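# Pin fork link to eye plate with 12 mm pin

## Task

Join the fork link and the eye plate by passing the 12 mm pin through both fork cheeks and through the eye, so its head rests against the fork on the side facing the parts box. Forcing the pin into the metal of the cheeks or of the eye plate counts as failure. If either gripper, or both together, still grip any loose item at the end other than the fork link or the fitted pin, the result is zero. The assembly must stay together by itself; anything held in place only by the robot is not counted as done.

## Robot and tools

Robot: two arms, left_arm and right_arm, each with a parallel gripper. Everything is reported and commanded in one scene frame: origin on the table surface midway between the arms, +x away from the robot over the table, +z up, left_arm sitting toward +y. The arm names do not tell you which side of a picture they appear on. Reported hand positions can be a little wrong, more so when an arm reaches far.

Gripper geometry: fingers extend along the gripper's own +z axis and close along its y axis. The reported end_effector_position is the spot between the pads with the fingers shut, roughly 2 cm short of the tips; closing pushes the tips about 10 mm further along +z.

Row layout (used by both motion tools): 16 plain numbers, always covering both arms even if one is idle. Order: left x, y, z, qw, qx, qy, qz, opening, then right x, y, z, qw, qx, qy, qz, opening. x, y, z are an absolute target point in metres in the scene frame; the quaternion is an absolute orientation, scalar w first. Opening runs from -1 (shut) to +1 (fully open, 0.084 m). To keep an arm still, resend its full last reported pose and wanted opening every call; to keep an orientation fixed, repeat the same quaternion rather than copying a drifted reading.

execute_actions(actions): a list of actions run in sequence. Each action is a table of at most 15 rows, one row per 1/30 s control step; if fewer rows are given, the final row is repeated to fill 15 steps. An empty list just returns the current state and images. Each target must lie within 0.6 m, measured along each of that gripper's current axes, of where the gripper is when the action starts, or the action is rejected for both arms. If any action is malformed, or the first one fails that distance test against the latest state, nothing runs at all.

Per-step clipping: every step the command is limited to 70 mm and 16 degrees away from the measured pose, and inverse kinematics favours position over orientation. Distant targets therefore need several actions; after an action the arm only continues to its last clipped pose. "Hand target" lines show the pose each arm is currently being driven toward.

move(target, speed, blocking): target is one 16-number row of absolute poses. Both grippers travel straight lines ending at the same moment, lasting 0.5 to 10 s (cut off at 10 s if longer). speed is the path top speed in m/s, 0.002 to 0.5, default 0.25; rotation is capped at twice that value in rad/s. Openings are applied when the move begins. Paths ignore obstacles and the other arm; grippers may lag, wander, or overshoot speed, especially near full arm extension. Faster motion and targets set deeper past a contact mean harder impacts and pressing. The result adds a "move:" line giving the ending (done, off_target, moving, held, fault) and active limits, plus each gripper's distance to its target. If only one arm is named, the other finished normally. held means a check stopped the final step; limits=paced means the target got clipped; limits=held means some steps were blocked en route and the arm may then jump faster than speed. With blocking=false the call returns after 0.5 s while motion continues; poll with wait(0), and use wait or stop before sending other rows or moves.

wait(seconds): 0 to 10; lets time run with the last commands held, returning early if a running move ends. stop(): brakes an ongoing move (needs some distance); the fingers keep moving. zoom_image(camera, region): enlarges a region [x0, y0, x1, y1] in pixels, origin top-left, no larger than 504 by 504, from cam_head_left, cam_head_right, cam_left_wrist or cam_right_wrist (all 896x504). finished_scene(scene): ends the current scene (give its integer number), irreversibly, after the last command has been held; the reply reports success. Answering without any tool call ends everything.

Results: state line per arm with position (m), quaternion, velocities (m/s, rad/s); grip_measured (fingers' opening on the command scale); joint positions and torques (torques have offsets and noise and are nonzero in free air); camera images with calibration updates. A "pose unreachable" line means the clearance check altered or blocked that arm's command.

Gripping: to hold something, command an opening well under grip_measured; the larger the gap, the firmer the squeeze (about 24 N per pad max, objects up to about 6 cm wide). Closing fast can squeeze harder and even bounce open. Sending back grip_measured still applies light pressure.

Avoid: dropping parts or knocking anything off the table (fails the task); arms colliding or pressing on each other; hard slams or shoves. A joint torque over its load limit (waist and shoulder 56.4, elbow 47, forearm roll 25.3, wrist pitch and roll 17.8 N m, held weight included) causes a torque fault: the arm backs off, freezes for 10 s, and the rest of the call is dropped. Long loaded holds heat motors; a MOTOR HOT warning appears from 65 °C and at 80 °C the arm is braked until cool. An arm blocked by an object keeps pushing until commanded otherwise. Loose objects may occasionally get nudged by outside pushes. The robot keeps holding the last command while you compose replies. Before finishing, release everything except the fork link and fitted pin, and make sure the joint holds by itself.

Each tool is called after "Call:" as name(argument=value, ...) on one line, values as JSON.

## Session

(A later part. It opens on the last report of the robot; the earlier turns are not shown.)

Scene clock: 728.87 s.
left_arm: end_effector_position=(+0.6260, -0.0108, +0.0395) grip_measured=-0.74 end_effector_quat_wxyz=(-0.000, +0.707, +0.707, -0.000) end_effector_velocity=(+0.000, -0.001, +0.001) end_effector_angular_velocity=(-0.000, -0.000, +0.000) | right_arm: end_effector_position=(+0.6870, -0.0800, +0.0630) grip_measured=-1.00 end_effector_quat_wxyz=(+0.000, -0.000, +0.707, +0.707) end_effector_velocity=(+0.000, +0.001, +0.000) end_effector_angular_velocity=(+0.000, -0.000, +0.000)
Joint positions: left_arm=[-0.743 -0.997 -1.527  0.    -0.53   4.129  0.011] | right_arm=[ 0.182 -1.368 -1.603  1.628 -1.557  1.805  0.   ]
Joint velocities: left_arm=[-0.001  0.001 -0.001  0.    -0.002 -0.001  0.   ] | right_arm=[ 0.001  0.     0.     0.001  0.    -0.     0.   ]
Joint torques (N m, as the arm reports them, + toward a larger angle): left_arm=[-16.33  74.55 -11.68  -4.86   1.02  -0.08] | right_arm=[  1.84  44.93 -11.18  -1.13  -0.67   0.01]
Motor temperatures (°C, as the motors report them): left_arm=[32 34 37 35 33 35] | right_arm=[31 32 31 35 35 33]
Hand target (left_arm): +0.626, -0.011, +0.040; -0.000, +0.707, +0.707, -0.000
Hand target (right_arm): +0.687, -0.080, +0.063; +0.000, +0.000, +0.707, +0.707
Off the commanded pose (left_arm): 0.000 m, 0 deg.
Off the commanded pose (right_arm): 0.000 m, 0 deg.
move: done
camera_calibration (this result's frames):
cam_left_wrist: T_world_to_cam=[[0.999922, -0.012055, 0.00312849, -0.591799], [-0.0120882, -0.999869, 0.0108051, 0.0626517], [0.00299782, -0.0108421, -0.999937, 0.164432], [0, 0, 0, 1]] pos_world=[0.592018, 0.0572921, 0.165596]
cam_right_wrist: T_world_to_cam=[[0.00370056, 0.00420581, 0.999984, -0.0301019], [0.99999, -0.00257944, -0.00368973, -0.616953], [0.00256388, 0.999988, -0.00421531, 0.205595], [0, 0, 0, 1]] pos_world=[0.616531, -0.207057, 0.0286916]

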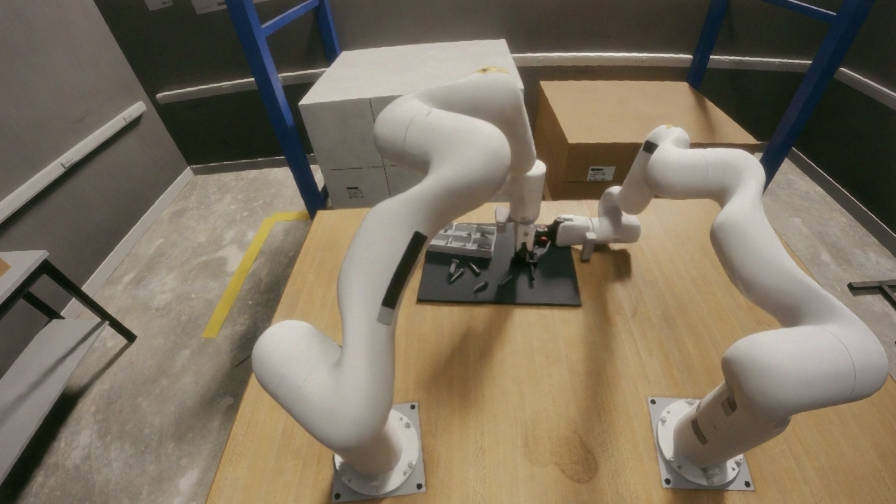

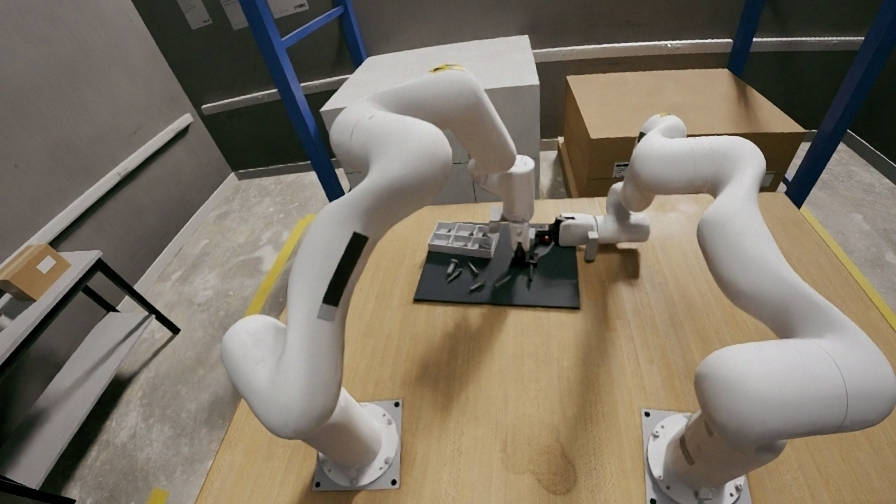

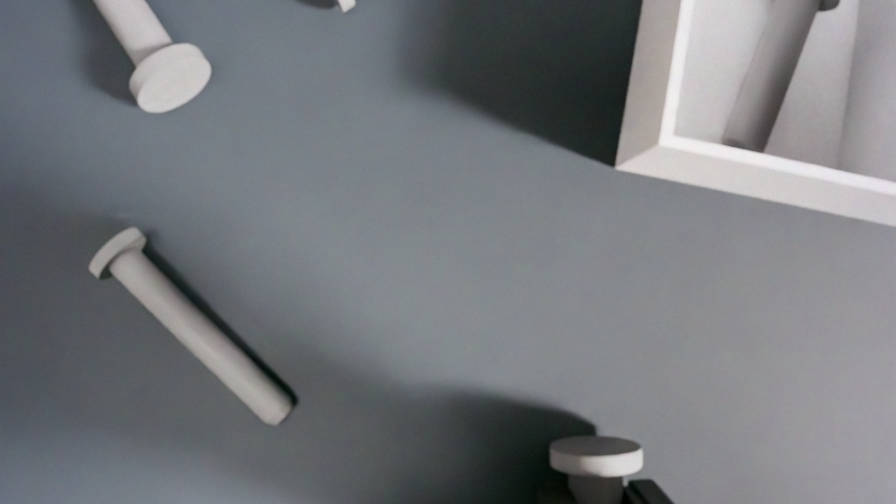

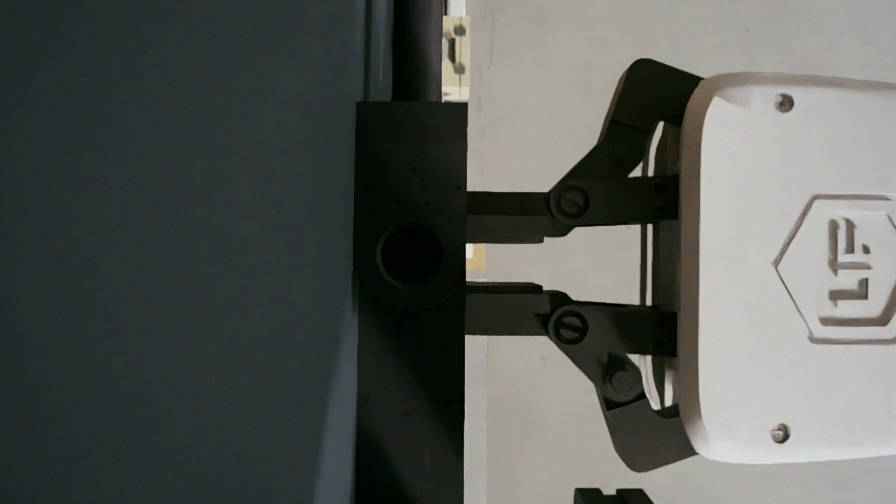

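Call:
move(target=[0.626,-0.009,0.0396,0,0.707,0.707,0,-0.2,0.687,-0.08,0.063,0,0,0.707,0.707,-1], speed=0.01)

Call:
move(target=[0.626,-0.009,0.085,0,0.707,0.707,0,-0.2,0.687,-0.08,0.063,0,0,0.707,0.707,-1], speed=0.05)

Call:
move(target=[0.626,0.03,0.085,0,0.707,0.707,0,-1,0.687,-0.08,0.063,0,0,0.707,0.707,-1], speed=0.05)

Call:
move(target=[0.626,0.03,0.041,0,0.707,0.707,0,-1,0.687,-0.08,0.063,0,0,0.707,0.707,-1], speed=0.03)

Call:
move(target=[0.626,0.021,0.041,0,0.707,0.707,0,-1,0.687,-0.08,0.063,0,0,0.707,0.707,-1], speed=0.004)

Scene clock: 731.93 s.
left_arm: end_effector_position=(+0.6260, -0.0091, +0.0396) grip_measured=-0.22 end_effector_quat_wxyz=(+0.000, +0.707, +0.707, +0.000) end_effector_velocity=(-0.000, +0.000, +0.000) end_effector_angular_velocity=(+0.001, -0.001, -0.003) | right_arm: end_effector_position=(+0.6870, -0.0800, +0.0630) grip_measured=-1.00 end_effector_quat_wxyz=(-0.000, -0.000, +0.707, +0.707) end_effector_velocity=(+0.001, -0.001, +0.000) end_effector_angular_velocity=(+0.000, -0.001, -0.003)
Joint positions: left_arm=[-0.74  -0.995 -1.523 -0.    -0.528  4.131  0.035] | right_arm=[ 0.182 -1.368 -1.603  1.628 -1.557  1.805  0.   ]
Joint velocities: left_arm=[-0.001  0.001  0.002  0.002  0.001  0.001  0.   ] | right_arm=[-0.002  0.001  0.001  0.001 -0.    -0.001  0.   ]
Joint torques (N m, as the arm reports them, + toward a larger angle): left_arm=[ 6.28 73.   -9.86 -0.44  0.28 -0.25] | right_arm=[  1.02  47.62 -11.22  -1.14  -0.68  -0.29]
Motor temperatures (°C, as the motors report them): left_arm=[32 34 37 35 33 35] | right_arm=[31 32 31 35 35 33]
Hand target (left_arm): +0.626, -0.009, +0.040; +0.000, +0.707, +0.707, +0.000
Hand target (right_arm): +0.687, -0.080, +0.063; +0.000, -0.000, +0.707, +0.707
Off the commanded pose (left_arm): 0.000 m, 0 deg.
Off the commanded pose (right_arm): 0.000 m, 0 deg.
move: done
camera_calibration (this result's frames):
cam_left_wrist: T_world_to_cam=[[0.999921, -0.0121373, 0.00341011, -0.591784], [-0.0121741, -0.999865, 0.0109931, 0.0644137], [0.00327623, -0.0110337, -0.999934, 0.164346], [0, 0, 0, 1]] pos_world=[0.591982, 0.0590357, 0.165645]
cam_right_wrist: T_world_to_cam=[[0.00370083, 0.00420605, 0.999984, -0.030102], [0.99999, -0.00257924, -0.00369, -0.616953], [0.00256368, 0.999988, -0.00421555, 0.205595], [0, 0, 0, 1]] pos_world=[0.616531, -0.207057, 0.0286916]

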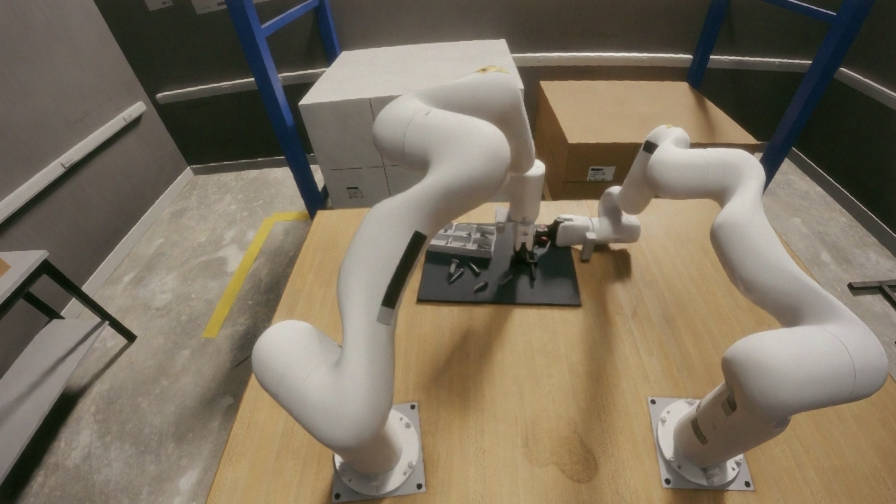

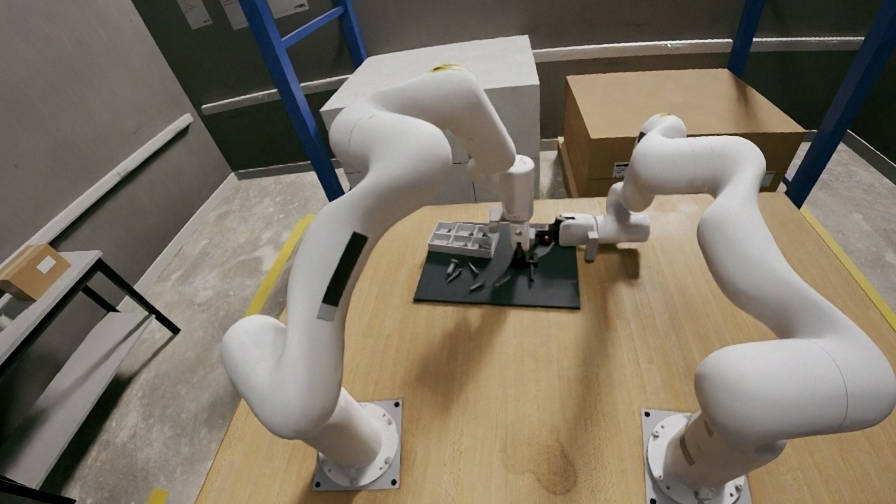

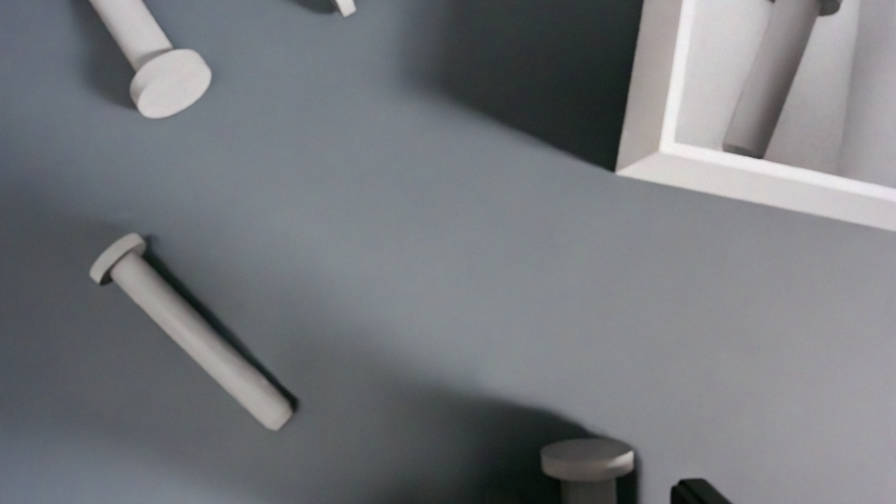

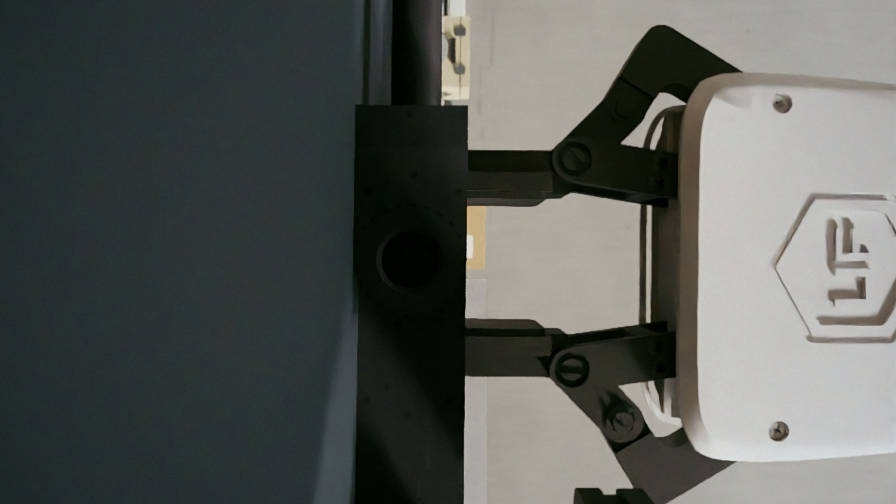

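Scene clock: 733.20 s.
left_arm: end_effector_position=(+0.6259, -0.0090, +0.0847) grip_measured=-0.22 end_effector_quat_wxyz=(-0.000, +0.707, +0.707, -0.000) end_effector_velocity=(-0.000, +0.000, +0.002) end_effector_angular_velocity=(+0.001, +0.000, -0.000) | right_arm: end_effector_position=(+0.6870, -0.0800, +0.0630) grip_measured=-1.00 end_effector_quat_wxyz=(+0.000, -0.000, +0.707, +0.707) end_effector_velocity=(+0.001, +0.001, +0.001) end_effector_angular_velocity=(+0.000, -0.003, +0.001)
Joint positions: left_arm=[-0.74  -0.919 -1.507 -0.    -0.588  4.132  0.035] | right_arm=[ 0.182 -1.368 -1.603  1.628 -1.557  1.805  0.   ]
Joint velocities: left_arm=[ 0.     0.003  0.001  0.001 -0.003 -0.     0.   ] | right_arm=[ 0.001  0.001 -0.001  0.001  0.    -0.001  0.   ]
Joint torques (N m, as the arm reports them, + toward a larger angle): left_arm=[  6.85  70.92 -10.51  -0.41   0.32  -0.29] | right_arm=[ 1.32 45.81 -9.58 -1.51 -1.06 -0.27]
Motor temperatures (°C, as the motors report them): left_arm=[32 34 37 35 33 35] | right_arm=[31 32 31 35 35 33]
Hand target (left_arm): +0.626, -0.009, +0.085; +0.000, +0.707, +0.707, -0.000
Hand target (right_arm): +0.687, -0.080, +0.063; -0.000, -0.000, +0.707, +0.707
Off the commanded pose (left_arm): 0.000 m, 0 deg.
Off the commanded pose (right_arm): 0.000 m, 0 deg.
move: done
camera_calibration (this result's frames):
cam_left_wrist: T_world_to_cam=[[0.999921, -0.0121893, 0.00314434, -0.591789], [-0.0122231, -0.999865, 0.0109516, 0.064113], [0.00301043, -0.0109892, -0.999935, 0.20959], [0, 0, 0, 1]] pos_world=[0.591894, 0.0591941, 0.210735]
cam_right_wrist: T_world_to_cam=[[0.00370046, 0.00420571, 0.999984, -0.0301018], [0.99999, -0.00257957, -0.00368963, -0.616953], [0.00256401, 0.999988, -0.00421522, 0.205595], [0, 0, 0, 1]] pos_world=[0.616531, -0.207057, 0.0286916]

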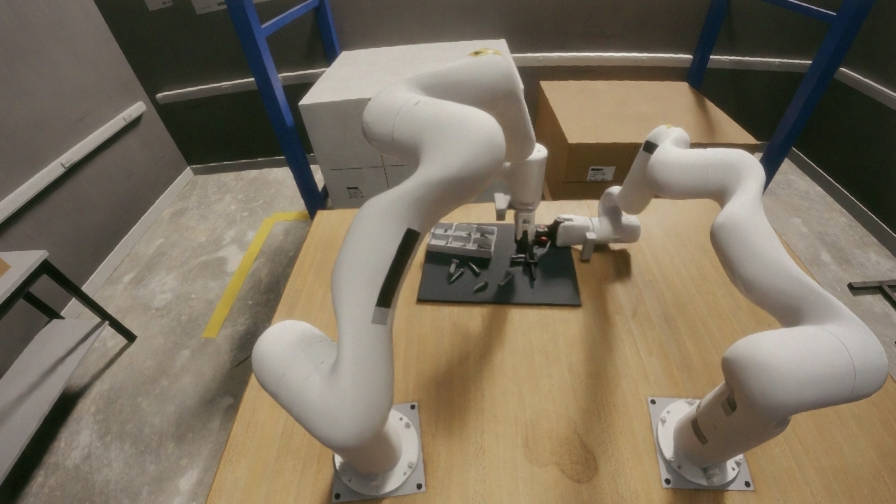

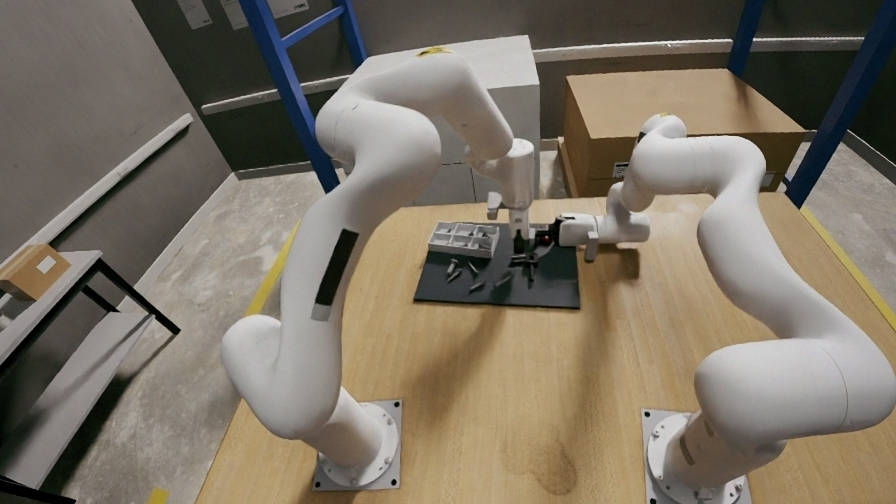

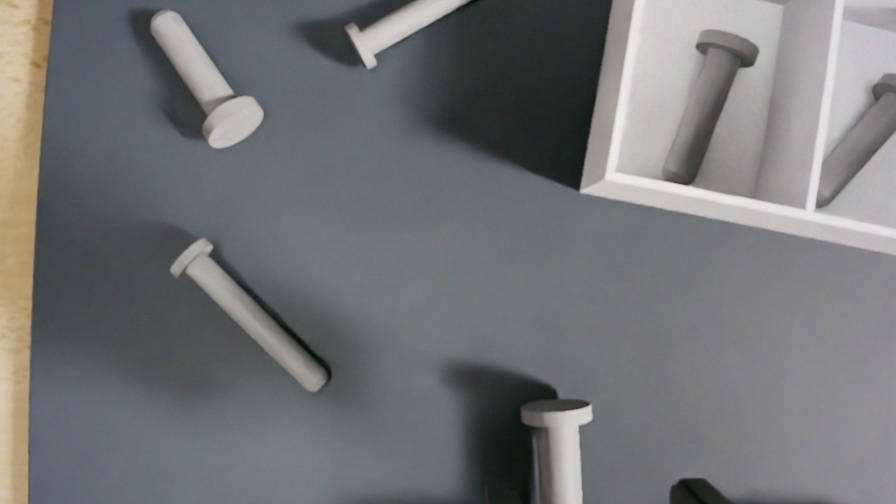

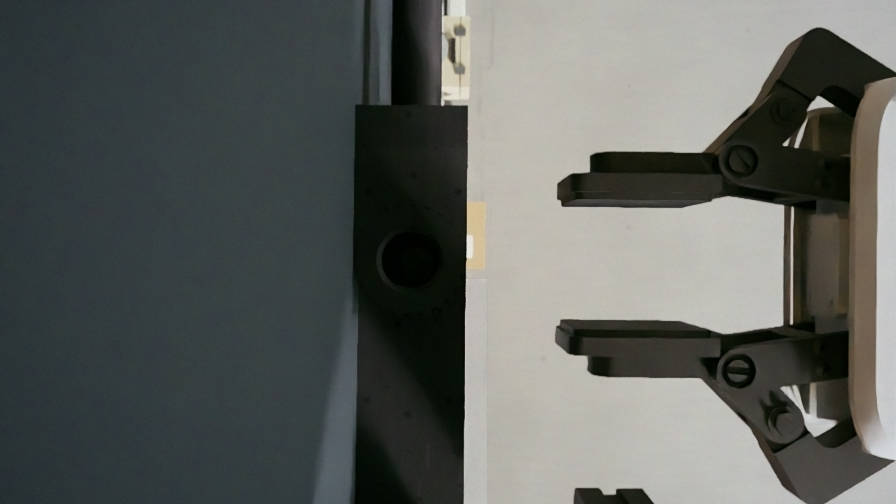

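Scene clock: 734.33 s.
left_arm: end_effector_position=(+0.6259, +0.0298, +0.0850) grip_measured=-1.00 end_effector_quat_wxyz=(+0.000, +0.707, +0.707, +0.000) end_effector_velocity=(+0.000, +0.002, +0.000) end_effector_angular_velocity=(-0.001, +0.001, +0.001) | right_arm: end_effector_position=(+0.6870, -0.0800, +0.0630) grip_measured=-1.00 end_effector_quat_wxyz=(+0.000, -0.000, +0.707, +0.707) end_effector_velocity=(+0.001, -0.001, +0.000) end_effector_angular_velocity=(+0.000, -0.001, -0.002)
Joint positions: left_arm=[-0.691 -0.876 -1.428  0.    -0.551  4.181  0.   ] | right_arm=[ 0.182 -1.368 -1.603  1.628 -1.557  1.805  0.   ]
Joint velocities: left_arm=[ 0.003  0.003  0.004 -0.002  0.001  0.003  0.   ] | right_arm=[-0.001  0.001 -0.     0.001 -0.     0.     0.   ]
Joint torques (N m, as the arm reports them, + toward a larger angle): left_arm=[  7.09  68.86 -10.06  -0.72   0.3   -0.2 ] | right_arm=[ -0.14  45.77 -11.22  -1.    -0.69   0.11]
Motor temperatures (°C, as the motors report them): left_arm=[32 34 37 35 33 35] | right_arm=[31 32 31 35 35 33]
Hand target (left_arm): +0.626, +0.030, +0.085; +0.000, +0.707, +0.707, +0.000
Hand target (right_arm): +0.687, -0.080, +0.063; +0.000, -0.000, +0.707, +0.707
Off the commanded pose (left_arm): 0.000 m, 0 deg.
Off the commanded pose (right_arm): 0.000 m, 0 deg.
move: done
camera_calibration (this result's frames):
cam_left_wrist: T_world_to_cam=[[0.99992, -0.0121314, 0.00345605, -0.591346], [-0.0121684, -0.999867, 0.0108755, 0.102808], [0.00332366, -0.0109167, -0.999935, 0.210079], [0, 0, 0, 1]] pos_world=[0.591851, 0.0979143, 0.210991]
cam_right_wrist: T_world_to_cam=[[0.00370063, 0.00420592, 0.999984, -0.0301019], [0.99999, -0.00257939, -0.0036898, -0.616953], [0.00256384, 0.999988, -0.00421542, 0.205595], [0, 0, 0, 1]] pos_world=[0.616531, -0.207057, 0.0286916]

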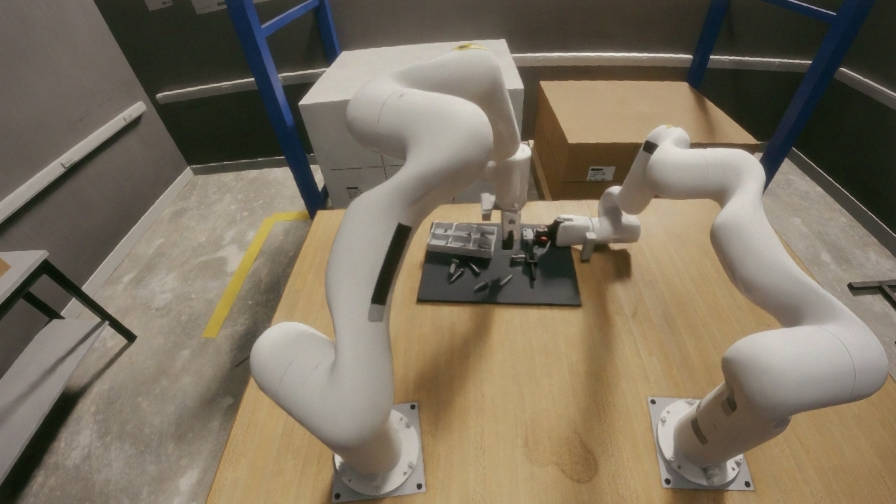

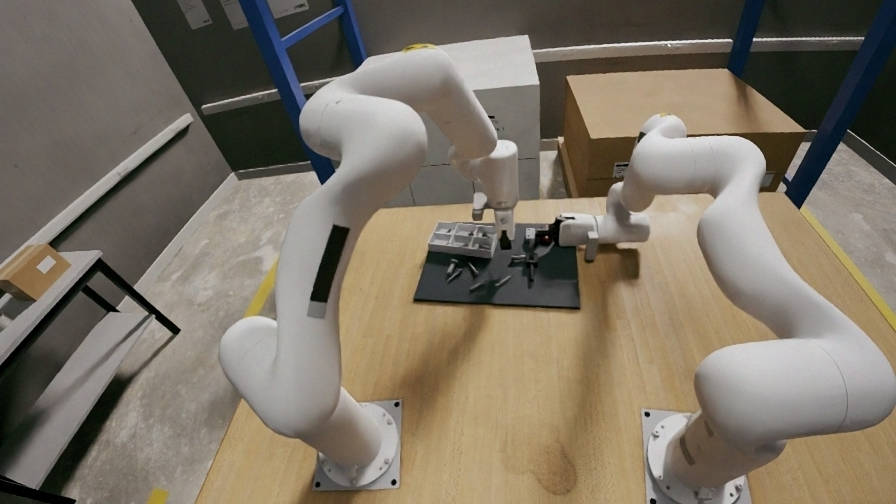

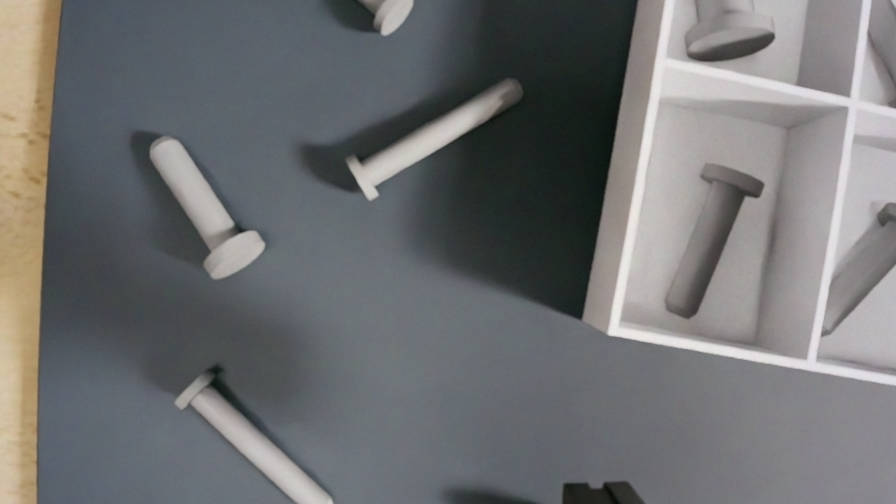

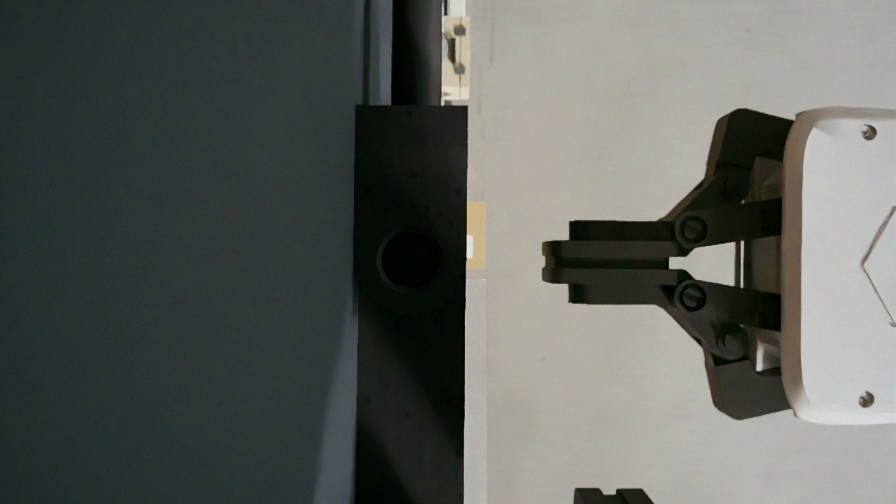

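Scene clock: 736.13 s.
left_arm: end_effector_position=(+0.6261, +0.0300, +0.0412) grip_measured=-1.00 end_effector_quat_wxyz=(-0.000, +0.707, +0.707, +0.000) end_effector_velocity=(+0.000, -0.000, -0.001) end_effector_angular_velocity=(-0.001, -0.001, +0.001) | right_arm: end_effector_position=(+0.6870, -0.0800, +0.0630) grip_measured=-1.00 end_effector_quat_wxyz=(-0.000, -0.000, +0.707, +0.707) end_effector_velocity=(+0.000, -0.001, -0.000) end_effector_angular_velocity=(+0.000, +0.001, -0.002)
Joint positions: left_arm=[-0.69  -0.951 -1.442  0.    -0.491  4.181  0.   ] | right_arm=[ 0.182 -1.368 -1.603  1.628 -1.557  1.805  0.   ]
Joint velocities: left_arm=[ 0.    -0.003 -0.001 -0.001  0.003  0.     0.   ] | right_arm=[-0.001  0.     0.001  0.001 -0.     0.     0.   ]
Joint torques (N m, as the arm reports them, + toward a larger angle): left_arm=[ 4.98 70.38 -9.74 -0.68  0.47 -0.3 ] | right_arm=[  1.66  47.03 -10.32  -1.3   -0.83  -0.3 ]
Motor temperatures (°C, as the motors report them): left_arm=[32 34 37 35 33 35] | right_arm=[31 32 31 35 35 33]
Hand target (left_arm): +0.626, +0.030, +0.041; -0.000, +0.707, +0.707, +0.000
Hand target (right_arm): +0.687, -0.080, +0.063; +0.000, -0.000, +0.707, +0.707
Off the commanded pose (left_arm): 0.000 m, 0 deg.
Off the commanded pose (right_arm): 0.000 m, 0 deg.
move: done
camera_calibration (this result's frames):
cam_left_wrist: T_world_to_cam=[[0.999922, -0.0120272, 0.00336232, -0.591392], [-0.0120629, -0.999869, 0.0107918, 0.10347], [0.00323208, -0.0108315, -0.999936, 0.166408], [0, 0, 0, 1]] pos_world=[0.592056, 0.0981463, 0.167269]
cam_right_wrist: T_world_to_cam=[[0.00370072, 0.00420578, 0.999984, -0.030102], [0.99999, -0.00257929, -0.0036899, -0.616953], [0.00256373, 0.999988, -0.00421529, 0.205595], [0, 0, 0, 1]] pos_world=[0.616531, -0.207057, 0.0286917]

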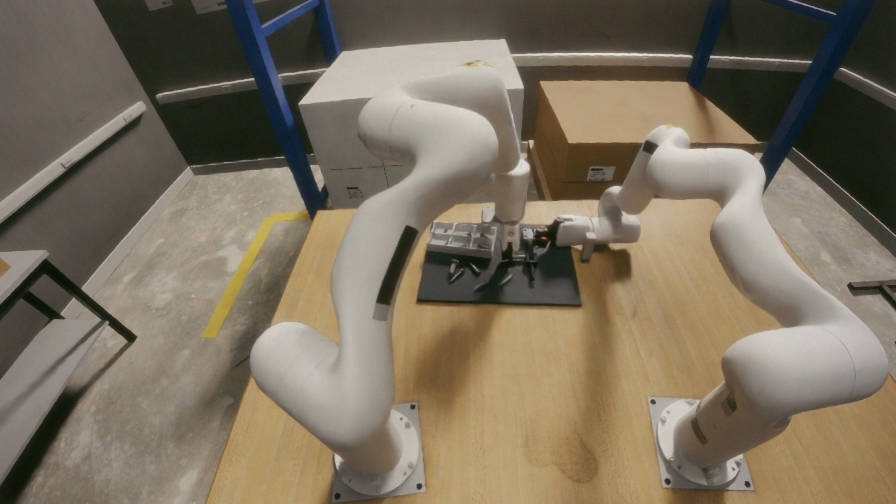

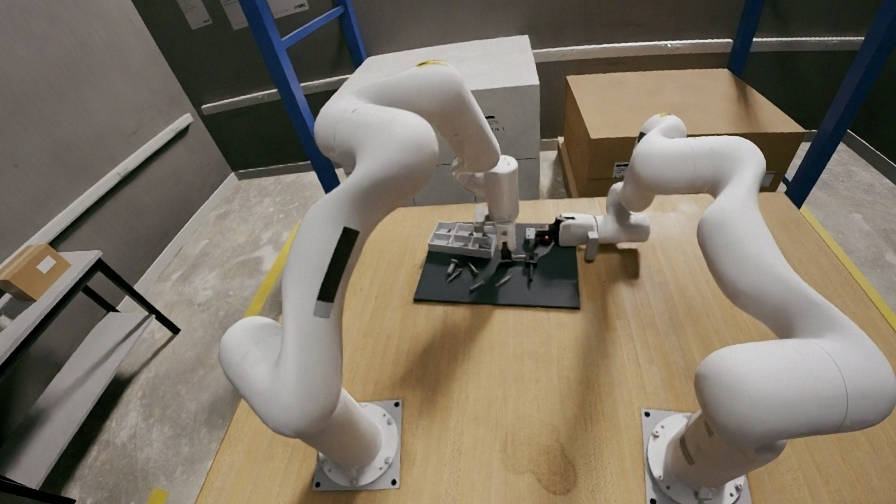

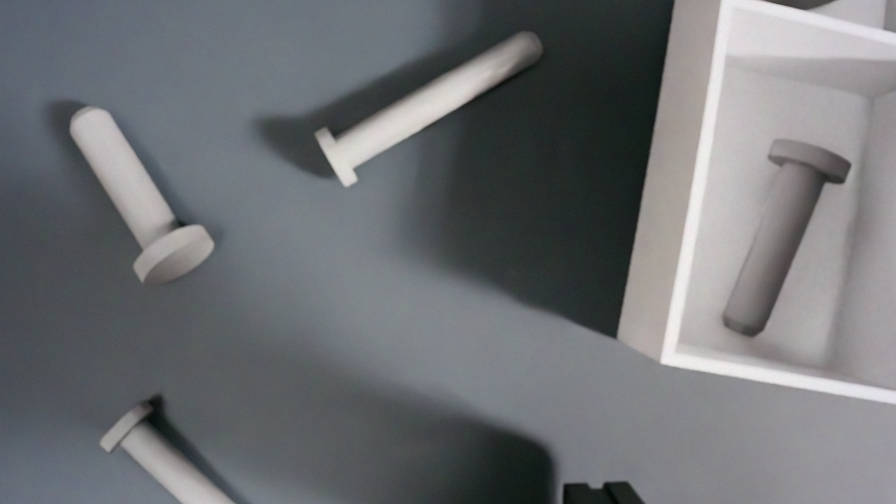

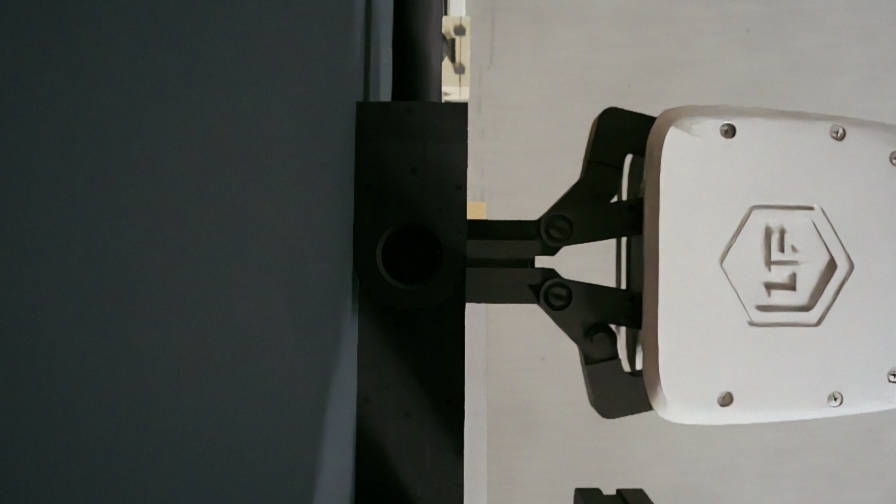

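Scene clock: 738.60 s.
left_arm: end_effector_position=(+0.6263, +0.0276, +0.0409) grip_measured=-1.00 end_effector_quat_wxyz=(-0.006, +0.705, +0.709, -0.001) end_effector_velocity=(-0.000, -0.000, -0.000) end_effector_angular_velocity=(+0.001, +0.001, -0.000) | right_arm: end_effector_position=(+0.6870, -0.0800, +0.0630) grip_measured=-1.00 end_effector_quat_wxyz=(+0.000, +0.000, +0.707, +0.707) end_effector_velocity=(+0.001, -0.001, +0.000) end_effector_angular_velocity=(+0.000, +0.001, -0.002)
Joint positions: left_arm=[-0.694 -0.96  -1.459  0.004 -0.511  4.17   0.   ] | right_arm=[ 0.182 -1.368 -1.603  1.628 -1.557  1.805  0.   ]
Joint velocities: left_arm=[-0.001 -0.001 -0.002  0.    -0.002 -0.001  0.   ] | right_arm=[-0.002  0.001  0.001  0.001  0.     0.001  0.   ]
Joint torques (N m, as the arm reports them, + toward a larger angle): left_arm=[-45.61  76.8  -20.72 -10.38   6.16  -0.14] | right_arm=[  1.37  46.61 -11.19  -1.39  -0.52   0.  ]
Motor temperatures (°C, as the motors report them): left_arm=[32 34 37 35 33 35] | right_arm=[31 32 31 35 35 33]
Hand target (left_arm): +0.626, +0.021, +0.041; -0.000, +0.707, +0.707, -0.000
Hand target (right_arm): +0.687, -0.080, +0.063; +0.000, +0.000, +0.707, +0.707
Off the commanded pose (left_arm): 0.007 m, 1 deg.
Off the commanded pose (right_arm): 0.000 m, 0 deg.
move: off_target (left_arm)
camera_calibration (this result's frames):
cam_left_wrist: T_world_to_cam=[[0.999954, -0.00756315, -0.00588756, -0.591422], [-0.00754354, -0.999966, 0.00334456, 0.0985116], [-0.00591265, -0.00329999, -0.999977, 0.171566], [0, 0, 0, 1]] pos_world=[0.593153, 0.0946014, 0.167751]
cam_right_wrist: T_world_to_cam=[[0.00370072, 0.00420589, 0.999984, -0.0301019], [0.99999, -0.00257955, -0.00368989, -0.616953], [0.00256399, 0.999988, -0.00421539, 0.205595], [0, 0, 0, 1]] pos_world=[0.616531, -0.207057, 0.0286916]

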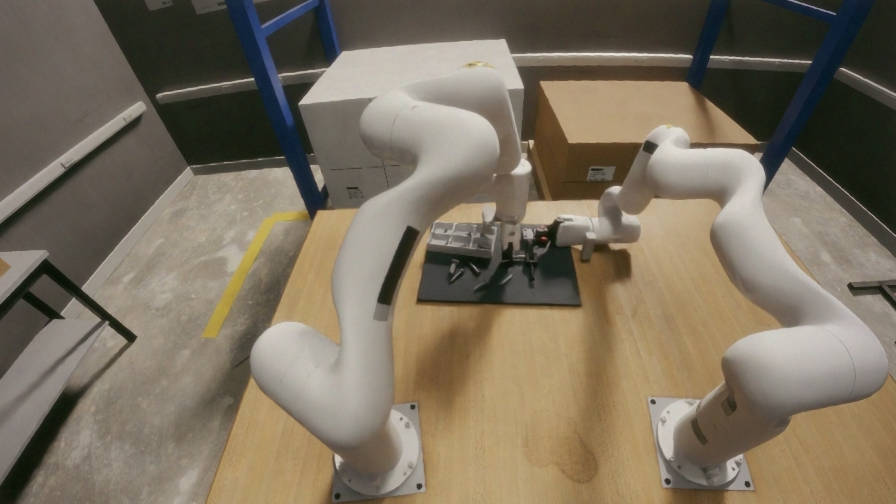

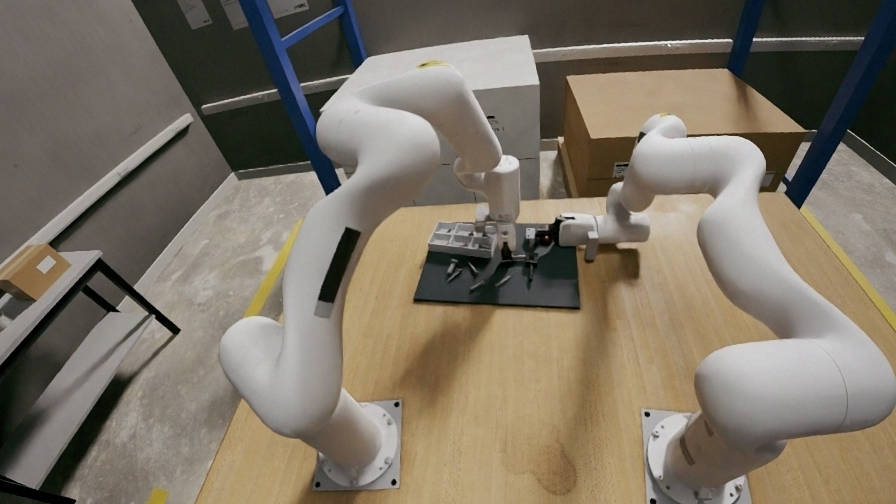

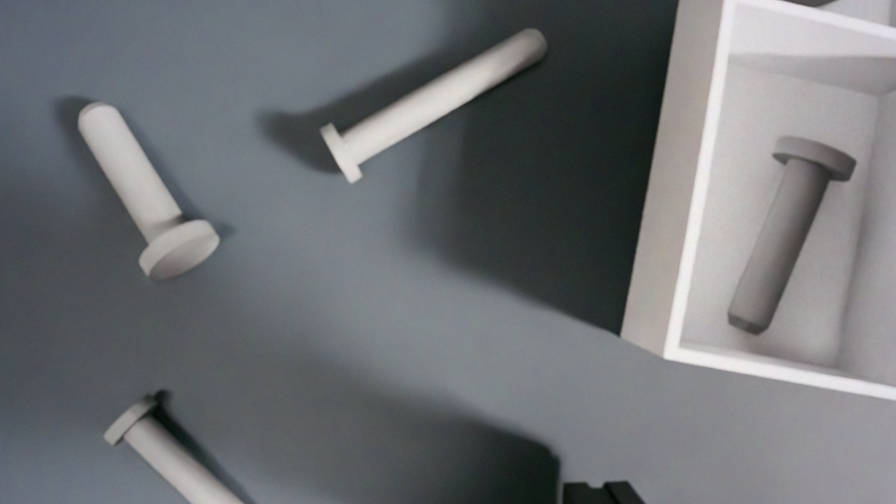

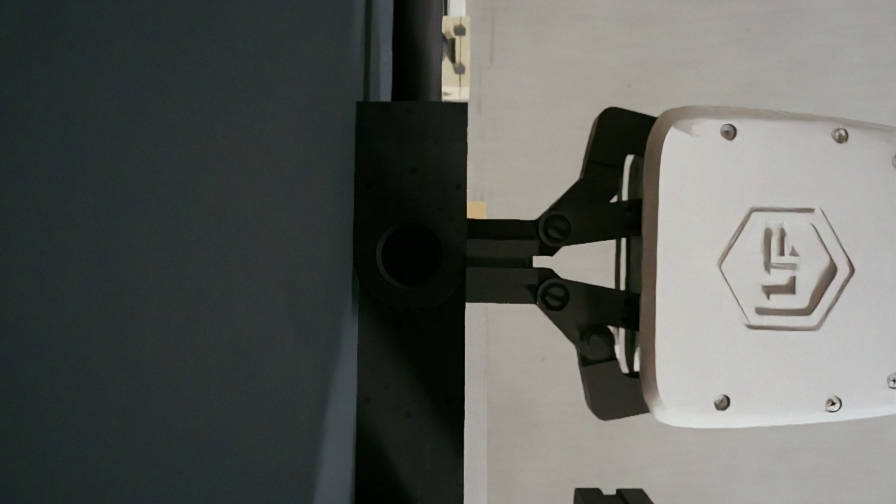

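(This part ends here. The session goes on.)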